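# Place the power unit between the carrier's blue corner blocks

## Task

Put the power unit down onto the carrier so it sits low between the blue corner blocks, then open the gripper and pull the arm away from it.

## Robot and tools

Robot: two six-joint arms, left_arm and right_arm, each ending in a parallel two-finger gripper. The names are labels only and do not match image sides. In the shared scene frame the origin lies on the table top midway between the arms, +x points out across the table, +z points up, and left_arm sits on the +y side. Base roots: left_arm at (+0.023, +0.341, 0) m with quat_wxyz (+0.999, 0, 0, -0.041); right_arm at (+0.009, -0.367, 0) m with quat_wxyz (+0.997, 0, 0, +0.078). Each gripper's fingers extend along its own +z axis and close along its y axis. The reported end_effector_position is the point between the finger pads, roughly 1 cm short of the tips. Wrist cameras stick out from the gripper body and can collide with things.

The row format. Every moving command uses a row of 16 plain numbers covering both arms, even if one arm stays still: x, y, z, qw, qx, qy, qz, opening for left_arm, followed by the same eight for right_arm. x, y, z are an absolute target position of that gripper's end_effector_position in metres, scene frame. qw, qx, qy, qz are an absolute target orientation, scalar first, also scene frame. Opening runs from -1 (closed) to +1 (fully open, 0.094 m). Rows are poses, not offsets. A target more than 0.6 m from the arm's last reported position along any gripper axis is refused and nothing moves.

Tools.
execute_actions {actions, pictures}: actions is a list holding at most one item. An empty list just reads the state. An item {rows, steps} plays up to 15 rows, one per control step of 1/30 s (steps defaults to 15, max 15); if rows run out the last one repeats. An item with only steps (up to 300) is a wait counted from the previous result, including your reply time. pictures (true/false) toggles camera images, which are sent by default.
move {target, speed}: target is one 16-number row as above. Each gripper travels a straight line toward its pose, both finishing together, over 0.5 to 10 s; longer paths are cut off at 10 s. speed is top path speed in m/s, 0.002 to 0.5, default 0.25; rotation is capped at twice that in rad/s. Opening is applied at the start. The paths ignore obstacles and the other arm, and grippers can lag, wander, or overshoot speed near full reach.
wait {seconds}: 0 to 10 s, sends nothing new.
zoom_image {camera, region}: camera is cam_head_left, cam_head_right (504x504) or cam_left_wrist, cam_right_wrist (616x616); region is [x0, y0, x1, y1] pixels from the top-left, no larger than 504 by 504.
read_manual {section}: only returns licence text; useless for control.
finished_scene {scene}: ends the current scene by its number and reports whether the goal holds; irreversible, so call it only after release and retreat.

Controller behaviour. Each step, the commanded pose is limited to 70 mm and 16 degrees away from the measured pose, then damped IK follows it, favouring position over orientation. Far targets may need several actions; after an action the arm only continues to its last clipped pose, so check the result and send the remainder. Motions usually end a centimetre or more short, mostly low; printed positions get less accurate at long reach. To hold orientation steady, resend your own chosen quaternion every time instead of copying the drifted reported one. For an idle arm, repeat its full pose and opening from the last result taken before it stopped.

Result lines. The state line lists each gripper's position and quaternion. grip_measured shows finger opening on the command scale (per-gripper bias up to about 1 mm); the last Joint positions entry is the opening in metres. To grip, command an opening below grip_measured: about 0.03 lower holds firmly, smaller differences hold lightly. Pad force caps near 50-62 N, lower on very thin parts. A move adds a 'move:' line with its ending (done, off_target, moving, held, fault), per-gripper distance from pose, and limits: paced means the pose was clipped, held means safety checks blocked steps (the arm may then jump faster). 'pose unreachable' and HELD flag steps the clearance check altered or blocked. 'Hand target' shows what the controller is currently driving toward. Joint torques carry offsets and noise. MOTOR HOT appears from 75 °C; 90 °C stops that arm for 10 s, 100 °C makes it go limp and drop; these show as OVER-TEMPERATURE FAULT, so avoid holding loads idle for long. Joint ranges (rad): waist -2.618 to 3.054, shoulder 0 to 3.142, elbow 0 to 3.142, wrist pitch and yaw -1.571 to 1.571, wrist roll -2.094 to 2.094.

Cautions. Faster contact strikes harder, and aiming beyond a surface presses harder, so approach slowly and aim just at contact. Occasional disturbances may tug a held part or nudge loose items. Never drop, slam, or push things off the table; that is a failure. Keep the two arms from colliding or pressing on each other. The simulation keeps running while you think, so keep replies short.

Each tool is called after "Emit:" as name(argument=value, ...) on one line, values as JSON.

## Session

Emit:
execute_actions(actions=[])

Scene clock: 0.00 s of 4400.00 s.
left_arm: end_effector_position=(+0.0551, -0.1850, +0.1474) grip_measured=+1.000 end_effector_quat_wxyz=(+0.451, +0.763, -0.023, -0.462) | right_arm: end_effector_position=(+0.2684, -0.4606, +0.1946) grip_measured=+1.000 end_effector_quat_wxyz=(+0.458, +0.212, +0.850, -0.154)
Joint positions: left_arm=[-1.114  2.135  1.332  0.364  1.168  1.212  0.094] | right_arm=[-0.254  0.742  0.634 -0.509  0.395  0.186  0.094]
Joint velocities: left_arm=[-0.017  0.007  0.002  0.037  0.007  0.066  0.   ] | right_arm=[ 0.007 -0.002 -0.002 -0.081 -0.037 -0.066  0.   ]
Joint torques (N m, as the arm reports them, + toward a larger angle): no reading
Motor temperatures (°C, as the motors report them): left_arm=[24 28 26 29 28 28] | right_arm=[26 33 28 29 24 27]
Hand target (left_arm): +0.054, -0.184, +0.148; +0.445, +0.764, -0.021, -0.468
Hand target (right_arm): +0.271, -0.462, +0.205; +0.472, +0.215, +0.841, -0.154

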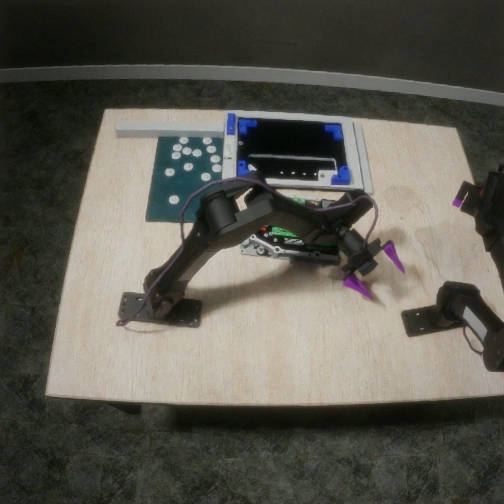

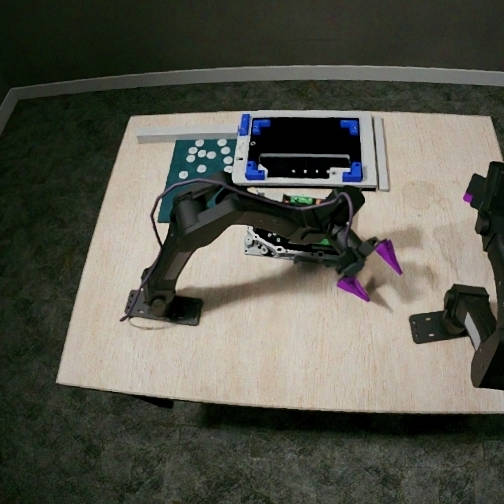

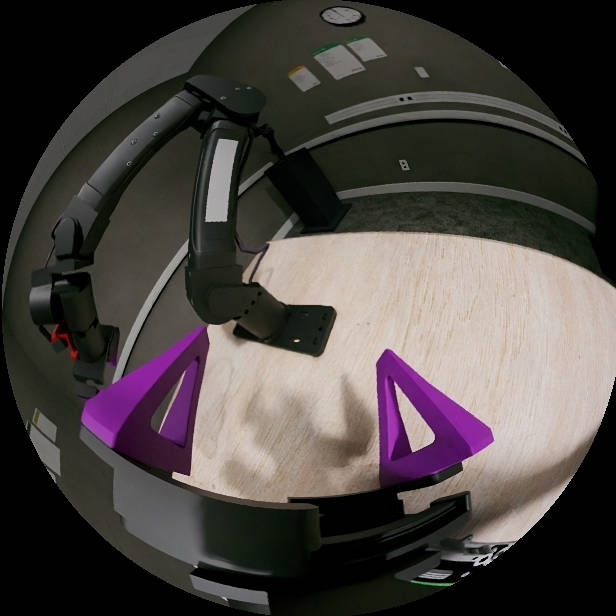

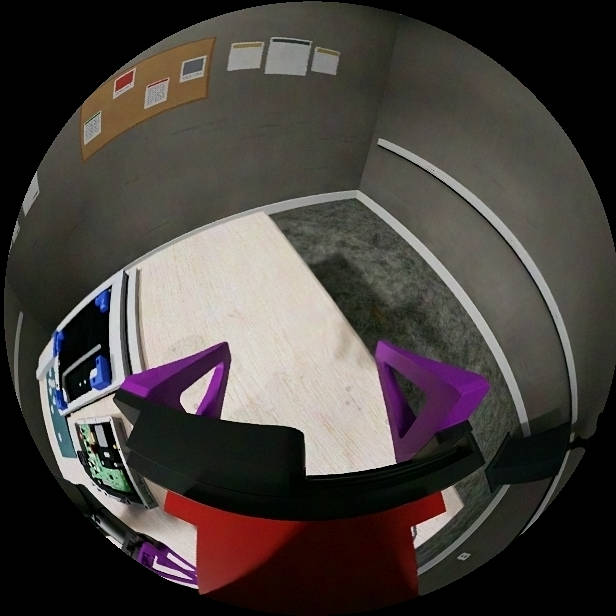

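Emit:
move(target=[0.18,-0.05,0.25,0.4125,0.489,0.714,-0.2825,1, 0.271,-0.462,0.205,0.472,0.215,0.841,-0.154,1])

Emit:
move(target=[0.25,0.27,0.2,0.301,0.042,0.953,-0.013,-0.6, 0.25,-0.27,0.2,0.301,0.042,0.953,-0.013,-0.6])

Emit:
zoom_image(camera="cam_head_left", region=[200, 100, 380, 280])

Scene clock: 7.27 s of 4400.00 s.
left_arm: end_effector_position=(+0.1833, -0.0466, +0.2377) grip_measured=+1.000 end_effector_quat_wxyz=(+0.407, +0.493, +0.717, -0.277) | right_arm: end_effector_position=(+0.2683, -0.4606, +0.1944) grip_measured=+1.000 end_effector_quat_wxyz=(+0.457, +0.212, +0.850, -0.154)
Joint positions: left_arm=[-1.089  1.319  1.045 -0.267  0.025  0.018  0.094] | right_arm=[-0.254  0.742  0.634 -0.51   0.395  0.186  0.094]
Joint velocities: left_arm=[-0.002 -0.017  0.002 -0.11  -0.081 -0.037  0.   ] | right_arm=[ 0.002 -0.012  0.017  0.022 -0.022  0.007  0.   ]
Joint torques (N m, as the arm reports them, + toward a larger angle): left_arm=[-0.75 -6.24  9.1   1.86 -0.08 -0.05] | right_arm=[-0.25 -1.37  9.59  1.28  0.11 -0.02]
Motor temperatures (°C, as the motors report them): left_arm=[24 30 26 30 28 28] | right_arm=[26 33 29 30 24 27]
Hand target (left_arm): +0.180, -0.046, +0.252; +0.413, +0.489, +0.714, -0.283
Hand target (right_arm): +0.271, -0.462, +0.205; +0.472, +0.215, +0.841, -0.154
Off the commanded pose (left_arm): 0.013 m, 1 deg.
Off the commanded pose (right_arm): 0.011 m, 2 deg.
After step 90, 0.23 s passed at rest.
move: off_target (left_arm, right_arm)

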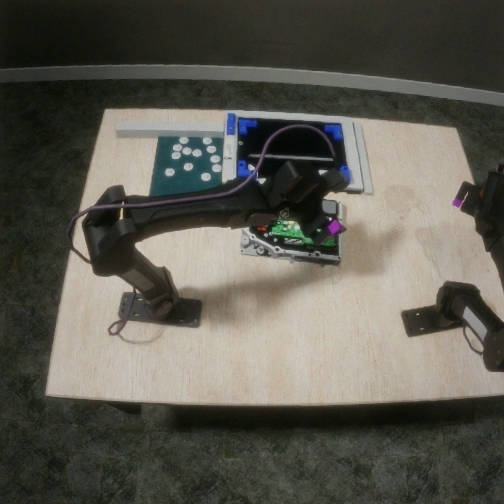

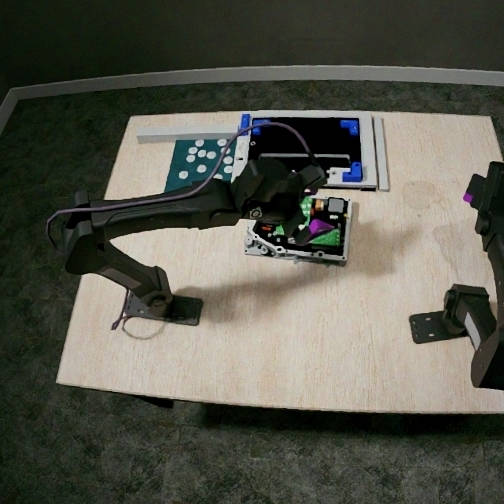

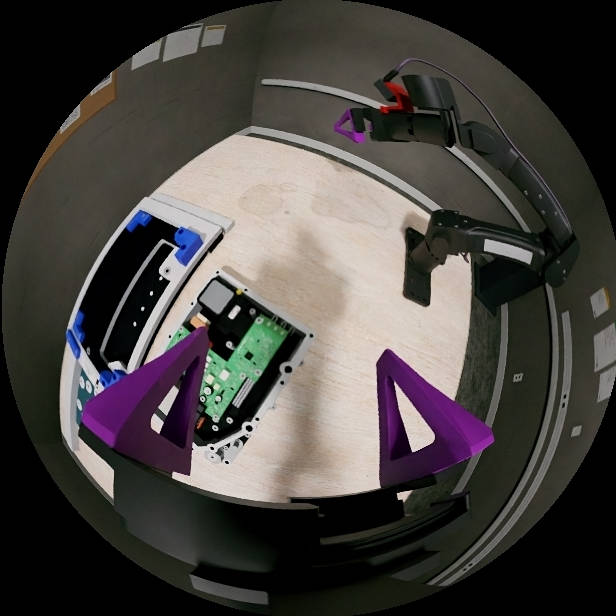

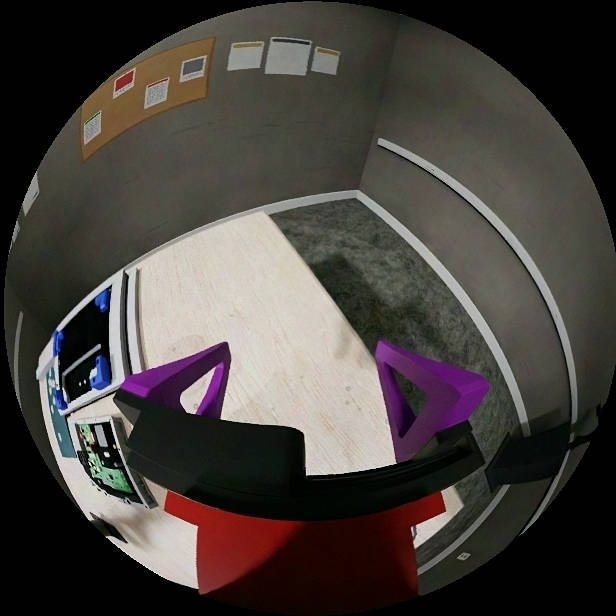

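Scene clock: 10.10 s of 4400.00 s.
left_arm: end_effector_position=(+0.2547, +0.2666, +0.1941) grip_measured=-0.598 end_effector_quat_wxyz=(+0.309, +0.046, +0.950, -0.006) | right_arm: end_effector_position=(+0.2468, -0.2773, +0.1897) grip_measured=-0.598 end_effector_quat_wxyz=(+0.293, +0.040, +0.955, -0.025)
Joint positions: left_arm=[-0.413  0.929  0.957 -1.016 -0.246 -0.325  0.019] | right_arm=[ 0.477  1.072  1.03  -1.071  0.398  0.623  0.019]
Joint velocities: left_arm=[-0.012 -0.002  0.012 -0.037 -0.022  0.037 -0.   ] | right_arm=[-0.002  0.007 -0.007 -0.007 -0.037 -0.037 -0.002]
Joint torques (N m, as the arm reports them, + toward a larger angle): left_arm=[ 0.85 -2.72  6.57  1.25 -0.11  0.08] | right_arm=[ 0.68 -2.24 10.96  0.67  0.14  0.09]
Motor temperatures (°C, as the motors report them): left_arm=[24 30 26 30 28 28] | right_arm=[26 33 29 31 24 27]
Hand target (left_arm): +0.251, +0.271, +0.196; +0.308, +0.046, +0.950, -0.003
Hand target (right_arm): +0.249, -0.271, +0.200; +0.302, +0.041, +0.952, -0.013
Off the commanded pose (left_arm): 0.008 m, 1 deg.
Off the commanded pose (right_arm): 0.013 m, 2 deg.
move: off_target (right_arm)

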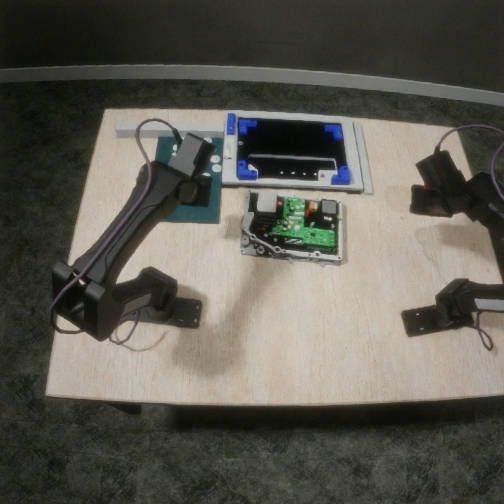

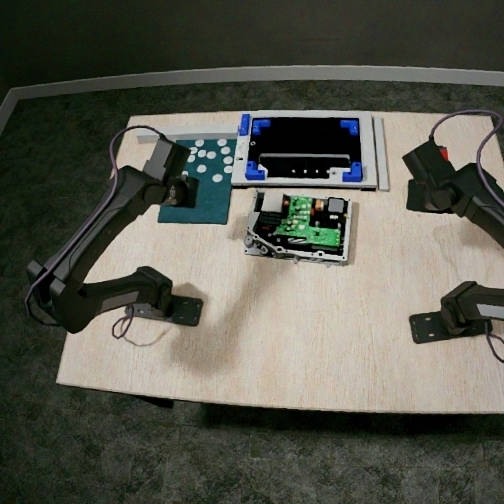

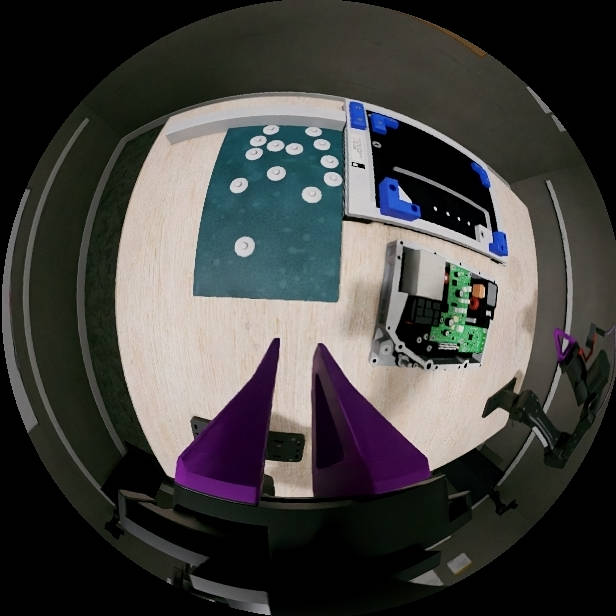

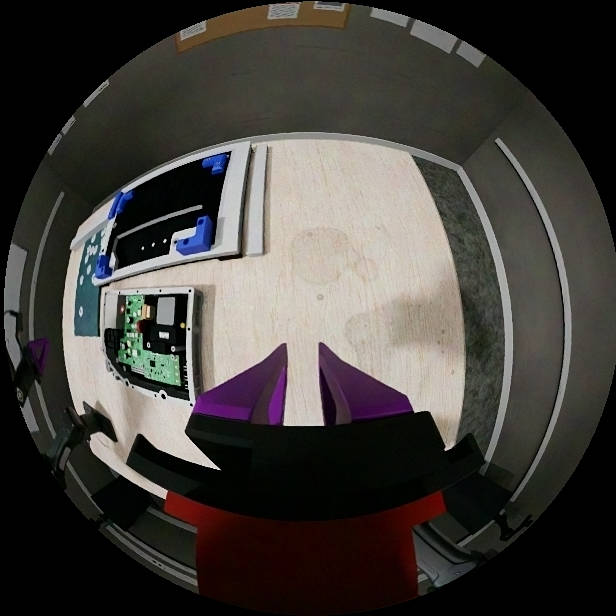

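Region (200, 100, 380, 280) of cam_head_left's 504x504 image, scaled by 2.800, with more detail than that image has.

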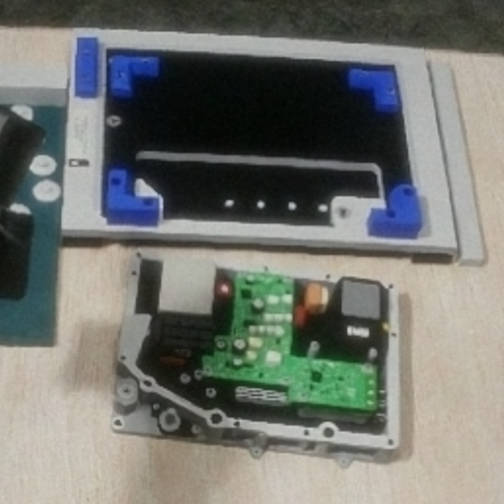

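Emit:
move(target=[0.307,0.128,0.10,0.301,0.042,0.953,-0.013,-0.6, 0.24,-0.108,0.105,0.301,0.042,0.953,-0.013,-0.6], speed=0.15)

Emit:
move(target=[0.312,0.128,0.068,0.301,0.042,0.953,-0.013,-0.6, 0.245,-0.108,0.075,0.301,0.042,0.953,-0.013,-0.6], speed=0.04)

Scene clock: 16.30 s of 4400.00 s.
left_arm: end_effector_position=(+0.3017, +0.1322, +0.0928) grip_measured=-0.598 end_effector_quat_wxyz=(+0.283, +0.046, +0.958, -0.013) | right_arm: end_effector_position=(+0.2326, -0.1165, +0.0929) grip_measured=-0.598 end_effector_quat_wxyz=(+0.281, +0.033, +0.959, -0.026)
Joint positions: left_arm=[-0.754  1.493  0.947 -0.579 -0.377 -0.653  0.019] | right_arm=[ 0.959  1.631  1.107 -0.841  0.538  1.127  0.019]
Joint velocities: left_arm=[-0.012 -0.002  0.012 -0.022 -0.022 -0.037 -0.   ] | right_arm=[ 0.007 -0.002 -0.022  0.022 -0.051 -0.037 -0.   ]
Joint torques (N m, as the arm reports them, + toward a larger angle): left_arm=[-0.61 -5.14  7.98  1.4  -0.37 -0.08] | right_arm=[ 0.51 -8.23 10.2   0.41  0.5   0.07]
Motor temperatures (°C, as the motors report them): left_arm=[24 29 27 31 28 28] | right_arm=[26 33 30 31 24 27]
Hand target (left_arm): +0.309, +0.125, +0.101; +0.299, +0.041, +0.953, -0.019
Hand target (right_arm): +0.239, -0.106, +0.106; +0.302, +0.042, +0.952, -0.009
Off the commanded pose (left_arm): 0.010 m, 2 deg.
Off the commanded pose (right_arm): 0.017 m, 3 deg.
After step 90, 1.37 s passed at rest.
move: off_target (right_arm)

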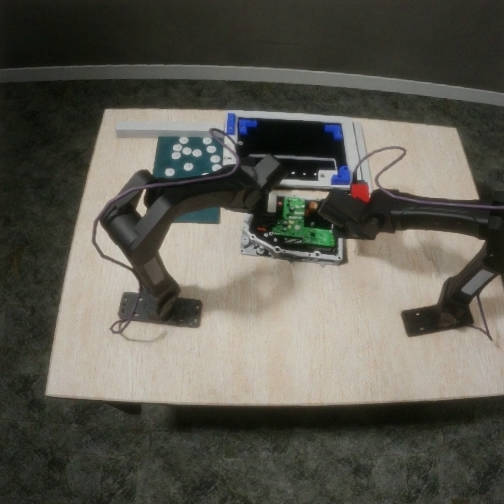

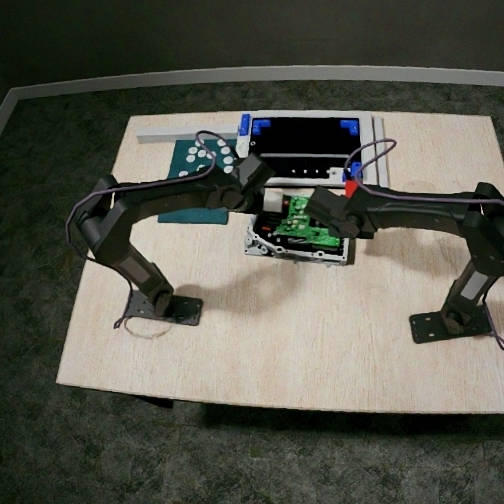

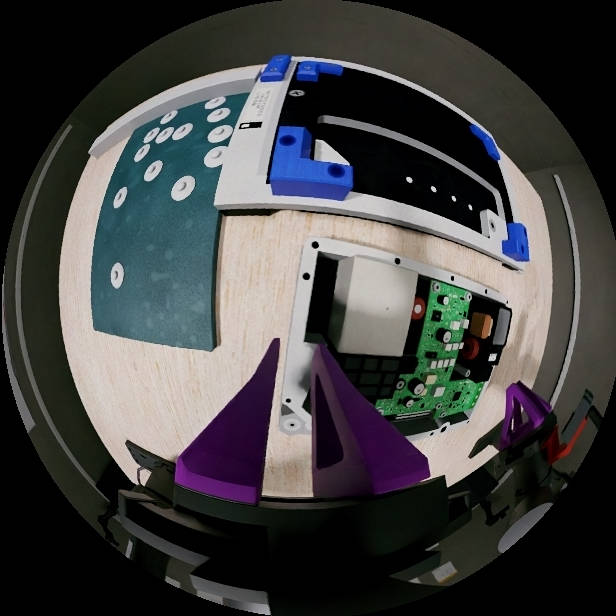

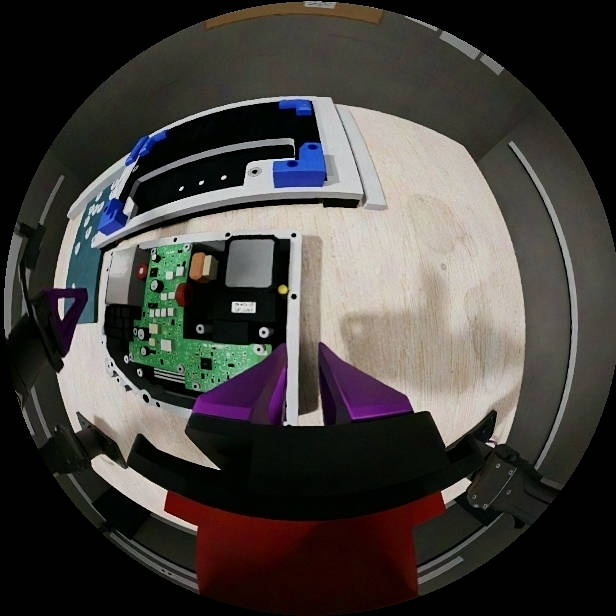

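Scene clock: 17.47 s of 4400.00 s.
left_arm: end_effector_position=(+0.3119, +0.1222, +0.0756) grip_measured=-0.598 end_effector_quat_wxyz=(+0.300, +0.041, +0.953, -0.026) | right_arm: end_effector_position=(+0.2388, -0.1036, +0.0749) grip_measured=-0.598 end_effector_quat_wxyz=(+0.289, +0.038, +0.956, -0.007)
Joint positions: left_arm=[-0.754  1.545  0.901 -0.437 -0.382 -0.653  0.019] | right_arm=[ 0.959  1.674  1.07  -0.718  0.538  1.127  0.019]
Joint velocities: left_arm=[ 0.002  0.002 -0.002  0.081  0.007  0.037  0.   ] | right_arm=[-0.007 -0.007 -0.002 -0.037  0.007 -0.007 -0.001]
Joint torques (N m, as the arm reports them, + toward a larger angle): left_arm=[ 0.22 -5.33  4.61  1.48 -0.4   0.05] | right_arm=[-0.72 -8.27  6.42  0.44  0.46 -0.07]
Motor temperatures (°C, as the motors report them): left_arm=[24 29 27 31 28 28] | right_arm=[26 33 30 31 24 27]
Hand target (left_arm): +0.312, +0.128, +0.068; +0.301, +0.042, +0.953, -0.013
Hand target (right_arm): +0.245, -0.108, +0.075; +0.300, +0.042, +0.953, -0.013
Off the commanded pose (left_arm): 0.010 m, 2 deg.
Off the commanded pose (right_arm): 0.008 m, 2 deg.
move: done

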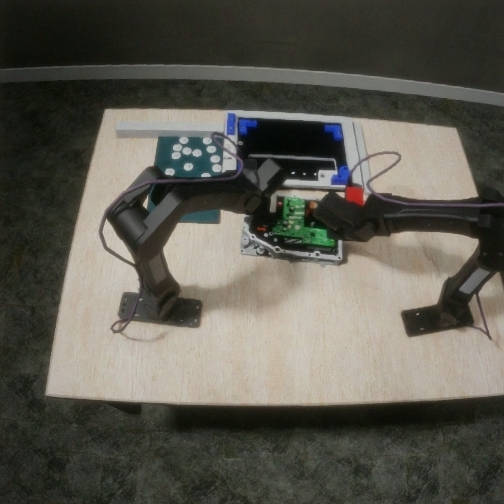

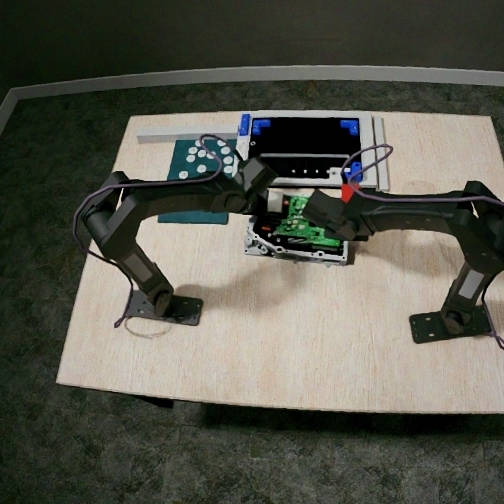

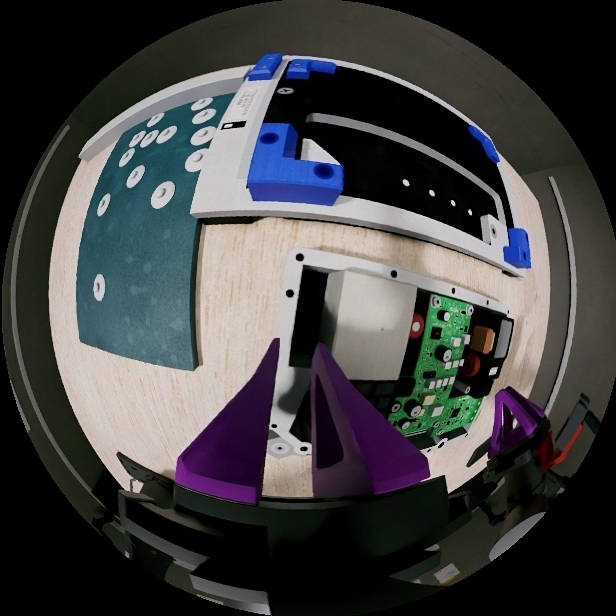

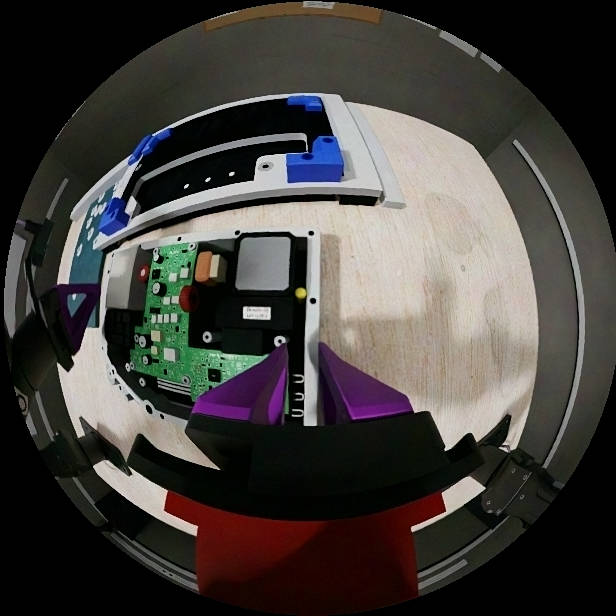

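Emit:
move(target=[0.318,0.137,0.06,0.301,0.042,0.953,-0.013,-0.6, 0.258,-0.116,0.068,0.301,0.042,0.953,-0.013,-0.6], speed=0.02)

Scene clock: 21.53 s of 4400.00 s.
left_arm: end_effector_position=(+0.3179, +0.1309, +0.0692) grip_measured=-0.598 end_effector_quat_wxyz=(+0.306, +0.041, +0.951, -0.023) | right_arm: end_effector_position=(+0.2532, -0.1123, +0.0691) grip_measured=-0.598 end_effector_quat_wxyz=(+0.295, +0.040, +0.955, -0.009)
Joint positions: left_arm=[-0.724  1.545  0.866 -0.386 -0.38  -0.621  0.019] | right_arm=[ 0.909  1.674  1.038 -0.657  0.537  1.074  0.019]
Joint velocities: left_arm=[ 0.002 -0.007  0.002  0.037 -0.007  0.037 -0.001] | right_arm=[-0.007 -0.007  0.012  0.125  0.037 -0.007 -0.001]
Joint torques (N m, as the arm reports them, + toward a larger angle): left_arm=[ 0.77 -5.14  4.49  1.49 -0.25  0.09] | right_arm=[-0.76 -8.09  6.32  0.47  0.39 -0.11]
Motor temperatures (°C, as the motors report them): left_arm=[24 29 27 31 28 28] | right_arm=[26 33 29 30 24 27]
Hand target (left_arm): +0.318, +0.137, +0.060; +0.301, +0.042, +0.953, -0.012
Hand target (right_arm): +0.258, -0.116, +0.068; +0.301, +0.042, +0.953, -0.013
Off the commanded pose (left_arm): 0.011 m, 1 deg.
Off the commanded pose (right_arm): 0.006 m, 1 deg.
move: off_target (left_arm)

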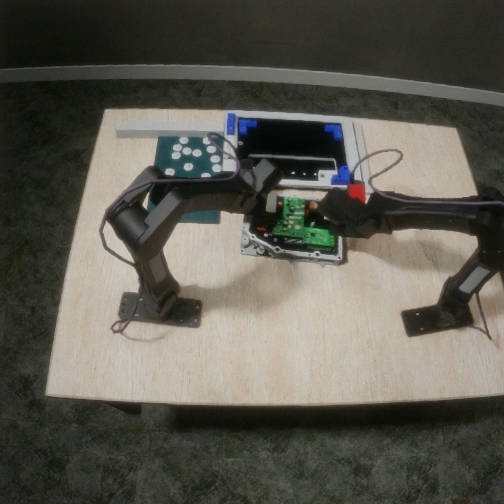

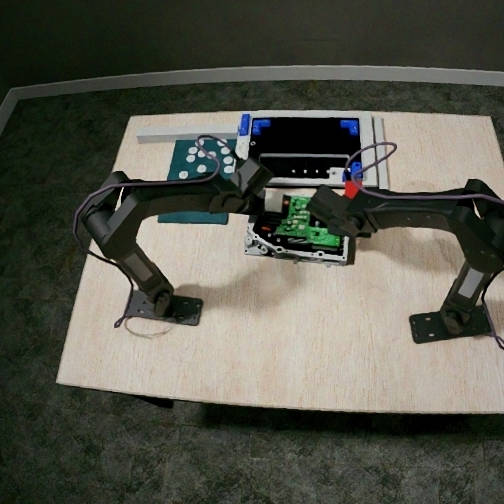

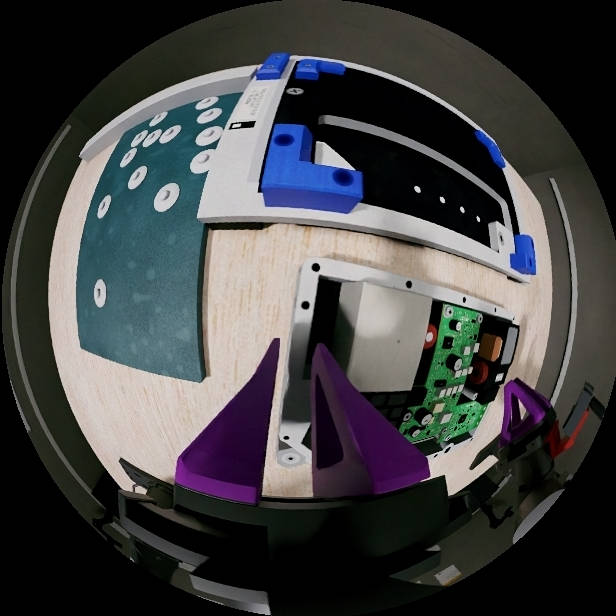

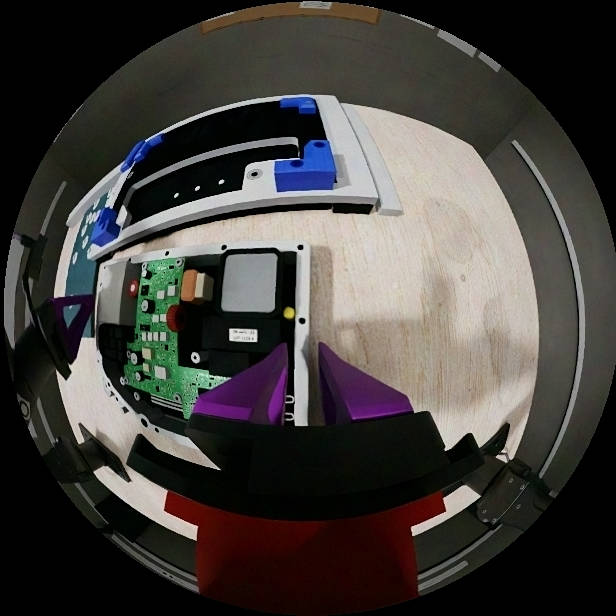

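Emit:
move(target=[0.319,0.137,0.035,0.301,0.042,0.953,-0.013,-0.6, 0.259,-0.118,0.043,0.301,0.042,0.953,-0.013,-0.6], speed=0.015)

Scene clock: 26.10 s of 4400.00 s.
left_arm: end_effector_position=(+0.3202, +0.1291, +0.0445) grip_measured=-0.598 end_effector_quat_wxyz=(+0.306, +0.041, +0.951, -0.024) | right_arm: end_effector_position=(+0.2544, -0.1143, +0.0440) grip_measured=-0.598 end_effector_quat_wxyz=(+0.295, +0.039, +0.955, -0.010)
Joint positions: left_arm=[-0.721  1.603  0.812 -0.269 -0.378 -0.618  0.019] | right_arm=[ 0.903  1.714  0.973 -0.549  0.536  1.065  0.019]
Joint velocities: left_arm=[-0.002  0.002  0.012  0.022  0.007 -0.007  0.   ] | right_arm=[-0.012  0.007  0.012  0.051  0.022 -0.022  0.   ]
Joint torques (N m, as the arm reports them, + toward a larger angle): left_arm=[ 0.85 -5.42  4.1   1.49 -0.25  0.1 ] | right_arm=[-0.87 -8.29  5.96  0.56  0.35 -0.11]
Motor temperatures (°C, as the motors report them): left_arm=[24 29 27 31 28 28] | right_arm=[26 33 29 30 24 27]
Hand target (left_arm): +0.319, +0.136, +0.035; +0.301, +0.042, +0.953, -0.013
Hand target (right_arm): +0.259, -0.118, +0.043; +0.301, +0.042, +0.953, -0.013
Off the commanded pose (left_arm): 0.012 m, 1 deg.
Off the commanded pose (right_arm): 0.006 m, 1 deg.
move: off_target (left_arm)

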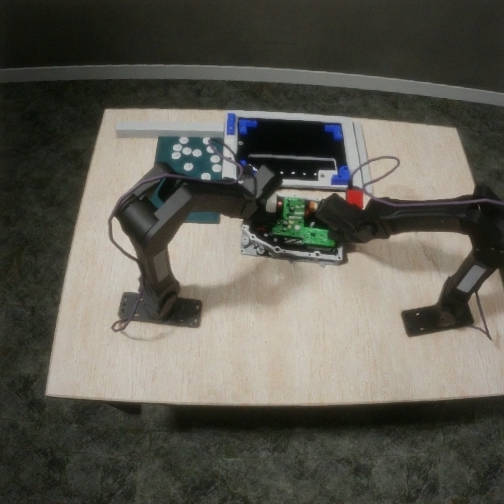

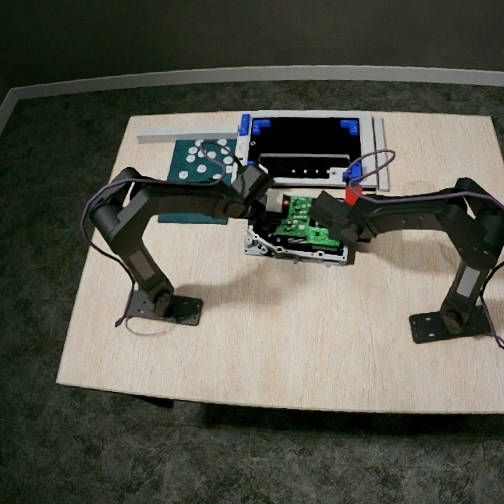

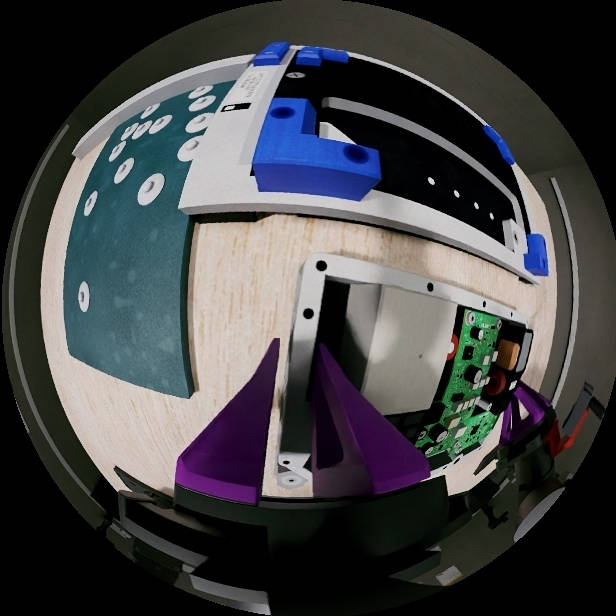

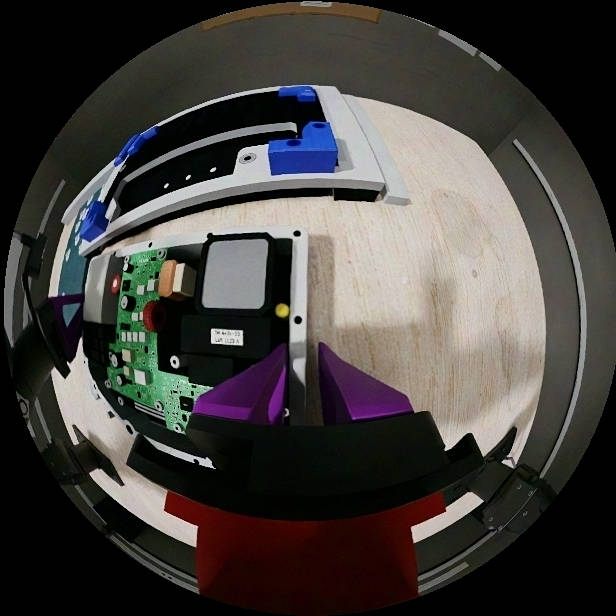

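Emit:
execute_actions(actions=[{"rows":[[0.319,0.132,0.038,0.301,0.042,0.953,-0.013,-0.9, 0.257,-0.113,0.045,0.301,0.042,0.953,-0.013,-0.9]],"steps":12}], pictures=false)

Emit:
move(target=[0.315,0.13,0.22,0.36,0.016,0.933,-0.006,-0.9, 0.262,-0.111,0.23,0.36,0.016,0.933,-0.006,-0.9], speed=0.07)

Emit:
move(target=[0.585,0.133,0.195,0.39,0.002,0.921,-0.001,-0.9, 0.544,-0.109,0.21,0.39,0.002,0.921,-0.001,-0.9], speed=0.06)

Scene clock: 30.90 s of 4400.00 s.
left_arm: end_effector_position=(+0.3200, +0.1276, +0.0441) grip_measured=-0.797 end_effector_quat_wxyz=(+0.305, +0.040, +0.951, -0.028) | right_arm: end_effector_position=(+0.2548, -0.1118, +0.0436) grip_measured=-0.814 end_effector_quat_wxyz=(+0.295, +0.043, +0.955, -0.004)
Joint positions: left_arm=[-0.722  1.605  0.812 -0.265 -0.371 -0.621  0.01 ] | right_arm=[ 0.903  1.716  0.973 -0.539  0.532  1.071  0.009]
Joint velocities: left_arm=[-0.002  0.007  0.007  0.037  0.007  0.037  0.   ] | right_arm=[ 0.012 -0.017 -0.007 -0.051 -0.022  0.022 -0.001]
Joint torques (N m, as the arm reports them, + toward a larger angle): left_arm=[-0.04 -5.13  5.58  1.25 -0.37  0.02] | right_arm=[ 0.07 -7.93  7.72  0.36  0.41 -0.03]
Motor temperatures (°C, as the motors report them): left_arm=[24 29 27 31 28 28] | right_arm=[26 34 29 30 24 27]
Hand target (left_arm): +0.319, +0.132, +0.038; +0.301, +0.042, +0.953, -0.013
Hand target (right_arm): +0.257, -0.113, +0.045; +0.301, +0.042, +0.953, -0.013
Off the commanded pose (left_arm): 0.008 m, 2 deg.
Off the commanded pose (right_arm): 0.003 m, 1 deg.
Steps of this call (steps 1 to 90: nothing new was sent; then 1.40 s passed at rest; steps 91 to 102: all 12 steps of this action). Readings (end_effector_position):
91: left_arm (+0.3203, +0.1283, +0.0446) | right_arm (+0.2545, -0.1127, +0.0440)
92: left_arm (+0.3201, +0.1276, +0.0442) | right_arm (+0.2547, -0.1118, +0.0436)
94: left_arm (+0.3200, +0.1276, +0.0441) | right_arm (+0.2548, -0.1118, +0.0436)
98: left_arm (+0.3200, +0.1276, +0.0441) | right_arm (+0.2548, -0.1118, +0.0436)
102: the state above

Scene clock: 34.17 s of 4400.00 s.
left_arm: end_effector_position=(+0.3004, +0.1293, +0.1811) grip_measured=-0.797 end_effector_quat_wxyz=(+0.302, +0.025, +0.953, -0.007) | right_arm: end_effector_position=(+0.2471, -0.1175, +0.1826) grip_measured=-0.814 end_effector_quat_wxyz=(+0.292, +0.017, +0.956, -0.029)
Joint positions: left_arm=[-0.791  1.45   1.247 -0.921 -0.437 -0.72   0.01 ] | right_arm=[ 0.923  1.598  1.421 -1.15   0.549  1.046  0.009]
Joint velocities: left_arm=[-0.017 -0.002 -0.002 -0.081  0.007 -0.007 -0.   ] | right_arm=[ 0.012 -0.002 -0.007  0.007 -0.022  0.066  0.001]
Joint torques (N m, as the arm reports them, + toward a larger angle): left_arm=[-0.68 -8.52 10.28  1.15 -1.13  0.16] | right_arm=[  1.16 -13.16  13.54   0.4    1.19  -0.34]
Motor temperatures (°C, as the motors report them): left_arm=[24 30 27 31 28 28] | right_arm=[26 34 30 30 24 27]
Hand target (left_arm): +0.310, +0.134, +0.220; +0.358, +0.014, +0.934, -0.009
Hand target (right_arm): +0.258, -0.116, +0.230; +0.358, +0.020, +0.934, -0.004
Off the commanded pose (left_arm): 0.042 m, 7 deg.
Off the commanded pose (right_arm): 0.050 m, 9 deg.
move: off_target (left_arm, right_arm)

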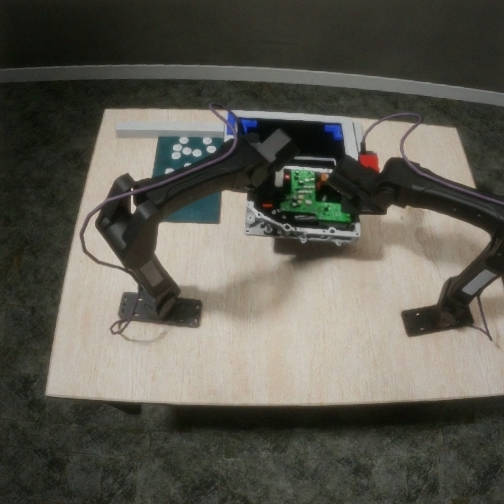

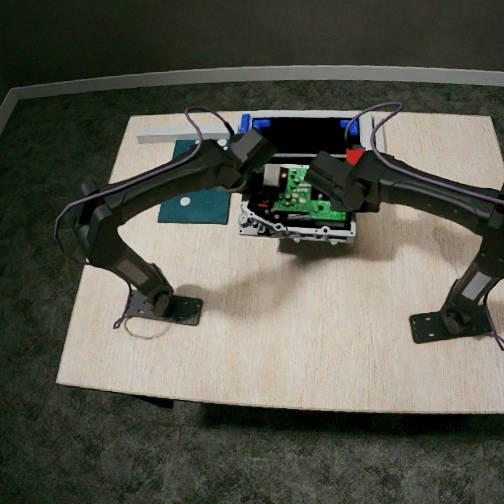

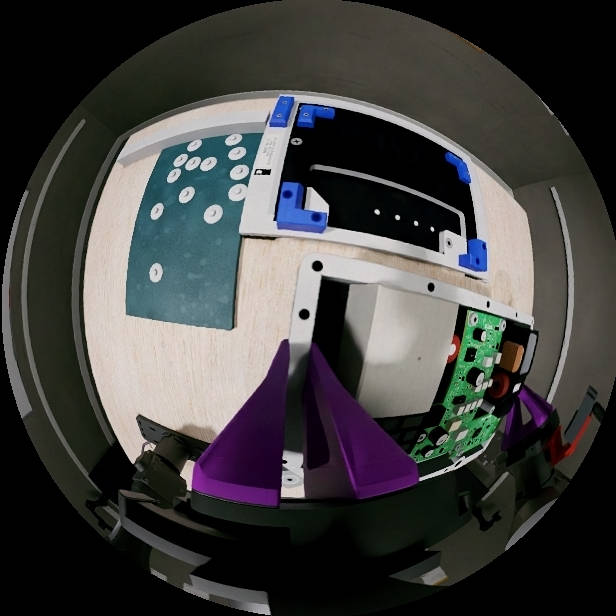

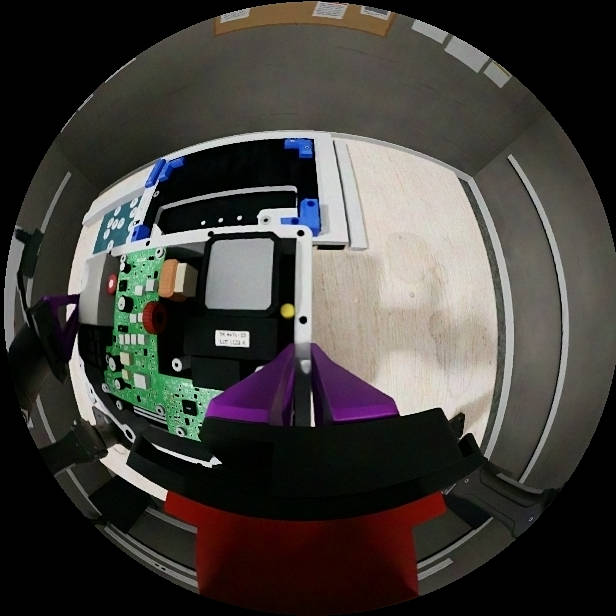

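Scene clock: 39.50 s of 4400.00 s.
left_arm: end_effector_position=(+0.5602, +0.1334, +0.1421) grip_measured=-0.797 end_effector_quat_wxyz=(+0.319, +0.009, +0.948, +0.006) | right_arm: end_effector_position=(+0.5148, -0.1137, +0.1388) grip_measured=-0.814 end_effector_quat_wxyz=(+0.298, -0.003, +0.954, -0.029)
Joint positions: left_arm=[-0.372  2.253  2.087 -0.809 -0.274 -0.351  0.01 ] | right_arm=[ 0.419  2.314  2.207 -0.964  0.363  0.475  0.009]
Joint velocities: left_arm=[-0.002 -0.007  0.017 -0.022 -0.022 -0.007 -0.   ] | right_arm=[-0.007  0.012  0.017 -0.051 -0.022 -0.066  0.001]
Joint torques (N m, as the arm reports them, + toward a larger angle): left_arm=[  0.33 -14.96  11.2    2.17  -0.69   0.29] | right_arm=[  0.01 -21.54  14.55   1.23   0.59  -0.38]
Motor temperatures (°C, as the motors report them): left_arm=[24 31 28 31 28 28] | right_arm=[26 36 31 31 24 27]
Hand target (left_arm): +0.579, +0.137, +0.200; +0.391, +0.001, +0.920, +0.005
Hand target (right_arm): +0.534, -0.110, +0.212; +0.386, +0.007, +0.922, -0.004
Off the commanded pose (left_arm): 0.058 m, 9 deg.
Off the commanded pose (right_arm): 0.077 m, 12 deg.
move: off_target (left_arm, right_arm)

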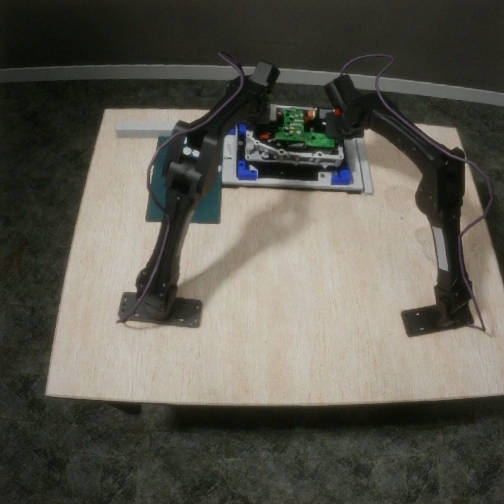

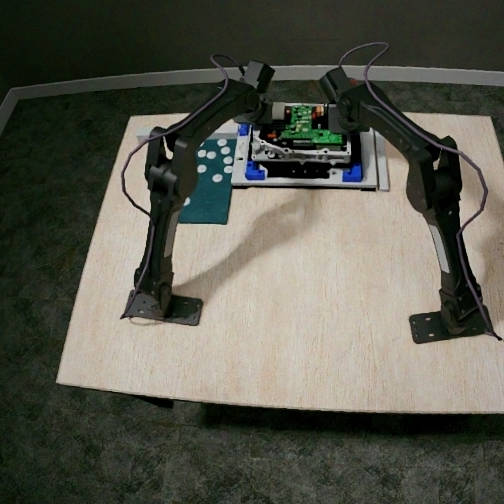

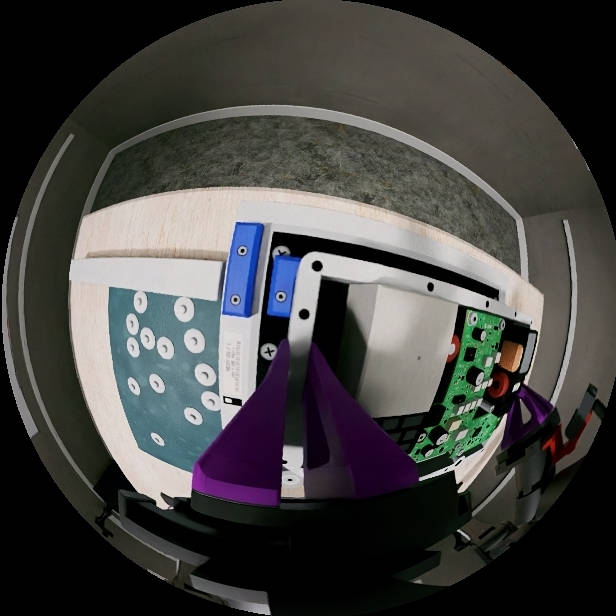

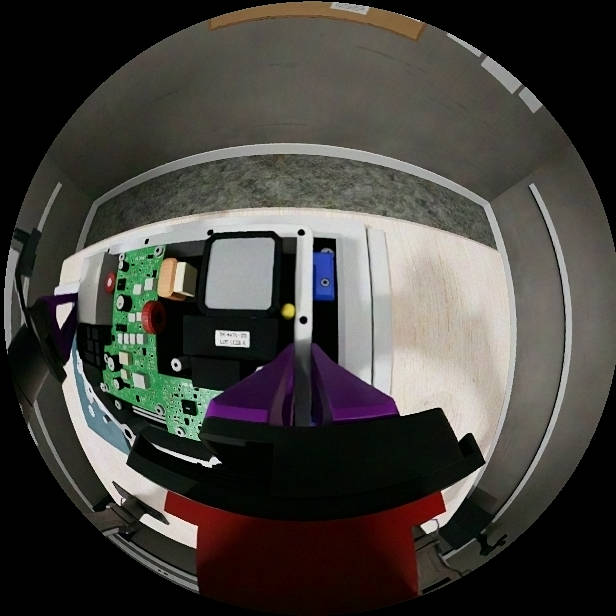

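Emit:
execute_actions(actions=[{"rows":[[0.584,0.133,0.193,0.388,0.002,0.922,-0.001,-0.9,0.543,-0.109,0.208,0.388,0.002,0.922,-0.001,-0.9],[0.582,0.133,0.190,0.386,0.002,0.922,-0.001,-0.9,0.541,-0.109,0.205,0.386,0.002,0.922,-0.001,-0.9],[0.581,0.133,0.187,0.384,0.002,0.923,-0.001,-0.9,0.540,-0.109,0.203,0.384,0.002,0.923,-0.001,-0.9],[0.579,0.133,0.184,0.382,0.002,0.924,-0.001,-0.9,0.538,-0.109,0.200,0.382,0.002,0.924,-0.001,-0.9],[0.578,0.133,0.181,0.380,0.002,0.925,-0.001,-0.9,0.537,-0.109,0.197,0.380,0.002,0.925,-0.001,-0.9],[0.576,0.133,0.178,0.378,0.002,0.926,-0.001,-0.9,0.535,-0.109,0.194,0.378,0.002,0.926,-0.001,-0.9],[0.575,0.133,0.175,0.376,0.002,0.927,-0.001,-0.9,0.534,-0.109,0.192,0.376,0.002,0.927,-0.001,-0.9],[0.573,0.133,0.172,0.374,0.002,0.927,-0.001,-0.9,0.533,-0.109,0.189,0.374,0.002,0.927,-0.001,-0.9],[0.572,0.133,0.169,0.372,0.002,0.928,-0.001,-0.9,0.531,-0.109,0.186,0.372,0.002,0.928,-0.001,-0.9],[0.570,0.133,0.166,0.370,0.002,0.929,-0.001,-0.9,0.530,-0.109,0.183,0.370,0.002,0.929,-0.001,-0.9],[0.569,0.133,0.163,0.368,0.002,0.930,-0.001,-0.9,0.528,-0.109,0.180,0.368,0.002,0.930,-0.001,-0.9],[0.567,0.133,0.160,0.366,0.002,0.931,-0.001,-0.9,0.527,-0.109,0.177,0.366,0.002,0.931,-0.001,-0.9]],"steps":15}])

Emit:
zoom_image(camera="cam_head_left", region=[210, 100, 380, 210])

Scene clock: 46.80 s of 4400.00 s.
left_arm: end_effector_position=(+0.5478, +0.1315, +0.1045) grip_measured=-0.797 end_effector_quat_wxyz=(+0.285, +0.009, +0.958, -0.001) | right_arm: end_effector_position=(+0.5041, -0.1155, +0.1050) grip_measured=-0.814 end_effector_quat_wxyz=(+0.269, -0.008, +0.963, -0.024)
Joint positions: left_arm=[-0.374  2.258  1.985 -0.764 -0.238 -0.373  0.01 ] | right_arm=[ 0.413  2.299  2.078 -0.897  0.32   0.479  0.009]
Joint velocities: left_arm=[-0.027 -0.037 -0.188  0.007  0.051 -0.037  0.   ] | right_arm=[ 0.017 -0.061 -0.168  0.11  -0.007 -0.081 -0.   ]
Joint torques (N m, as the arm reports them, + toward a larger angle): left_arm=[ -0.06 -17.22   7.61   2.29  -0.86   0.33] | right_arm=[  0.46 -24.63  10.56   1.16   0.71  -0.2 ]
Motor temperatures (°C, as the motors report them): left_arm=[24 34 29 32 28 28] | right_arm=[26 41 32 31 24 27]
Hand target (left_arm): +0.563, +0.134, +0.161; +0.362, -0.001, +0.932, -0.001
Hand target (right_arm): +0.521, -0.112, +0.178; +0.361, +0.006, +0.933, -0.001
Off the commanded pose (left_arm): 0.059 m, 10 deg.
Off the commanded pose (right_arm): 0.076 m, 12 deg.
Steps of this call (steps 1 to 130: nothing new was sent; then 2.47 s passed at rest; steps 131 to 145: all 15 steps of this action). Readings (end_effector_position):
131: left_arm (+0.5617, +0.1342, +0.1317) | right_arm (+0.5168, -0.1130, +0.1281)
132: left_arm (+0.5616, +0.1340, +0.1316) | right_arm (+0.5168, -0.1129, +0.1281)
134: left_arm (+0.5616, +0.1340, +0.1316) | right_arm (+0.5167, -0.1129, +0.1279)
138: left_arm (+0.5590, +0.1337, +0.1258) | right_arm (+0.5138, -0.1138, +0.1246)
145: the state above

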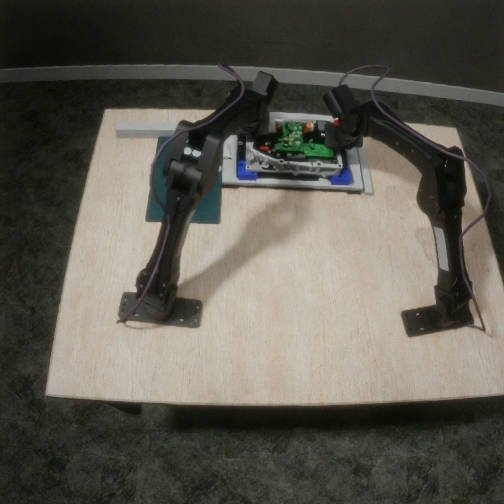

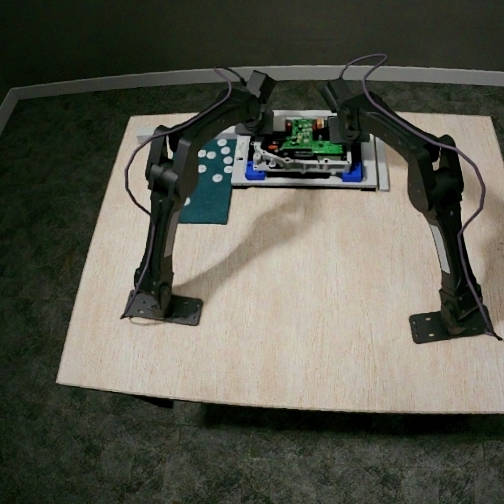

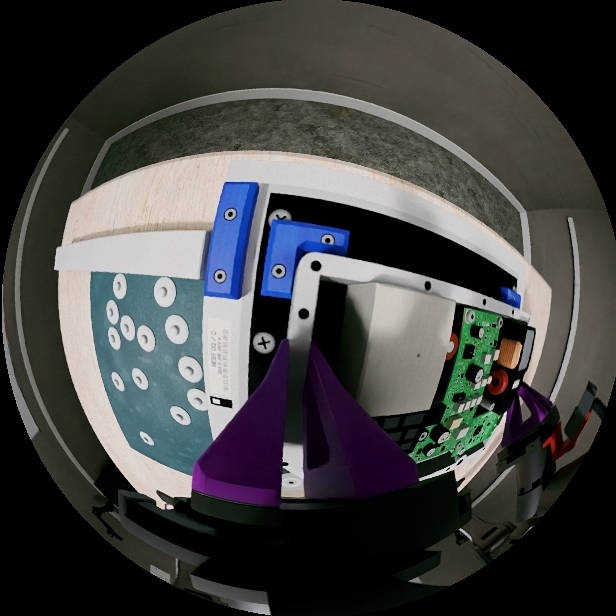

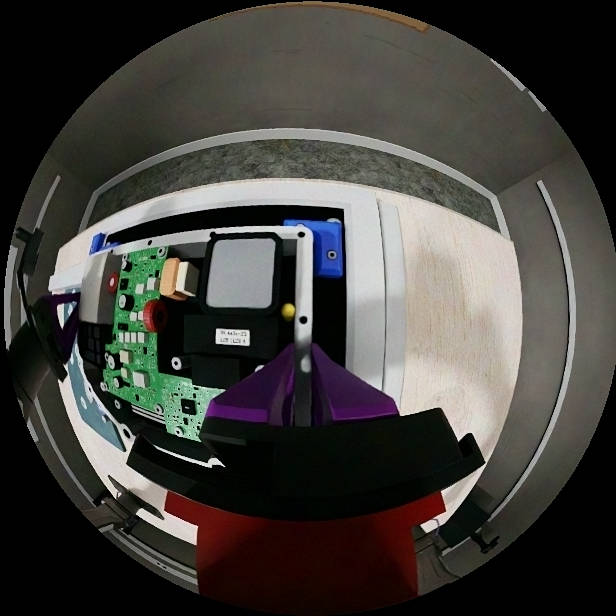

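Region (210, 100, 380, 210) of cam_head_left's 504x504 image, scaled by 2.965, with more detail than that image has; it fills the top 326 rows of this view, and the rest is white.

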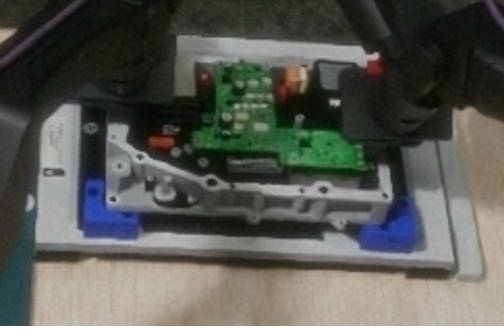

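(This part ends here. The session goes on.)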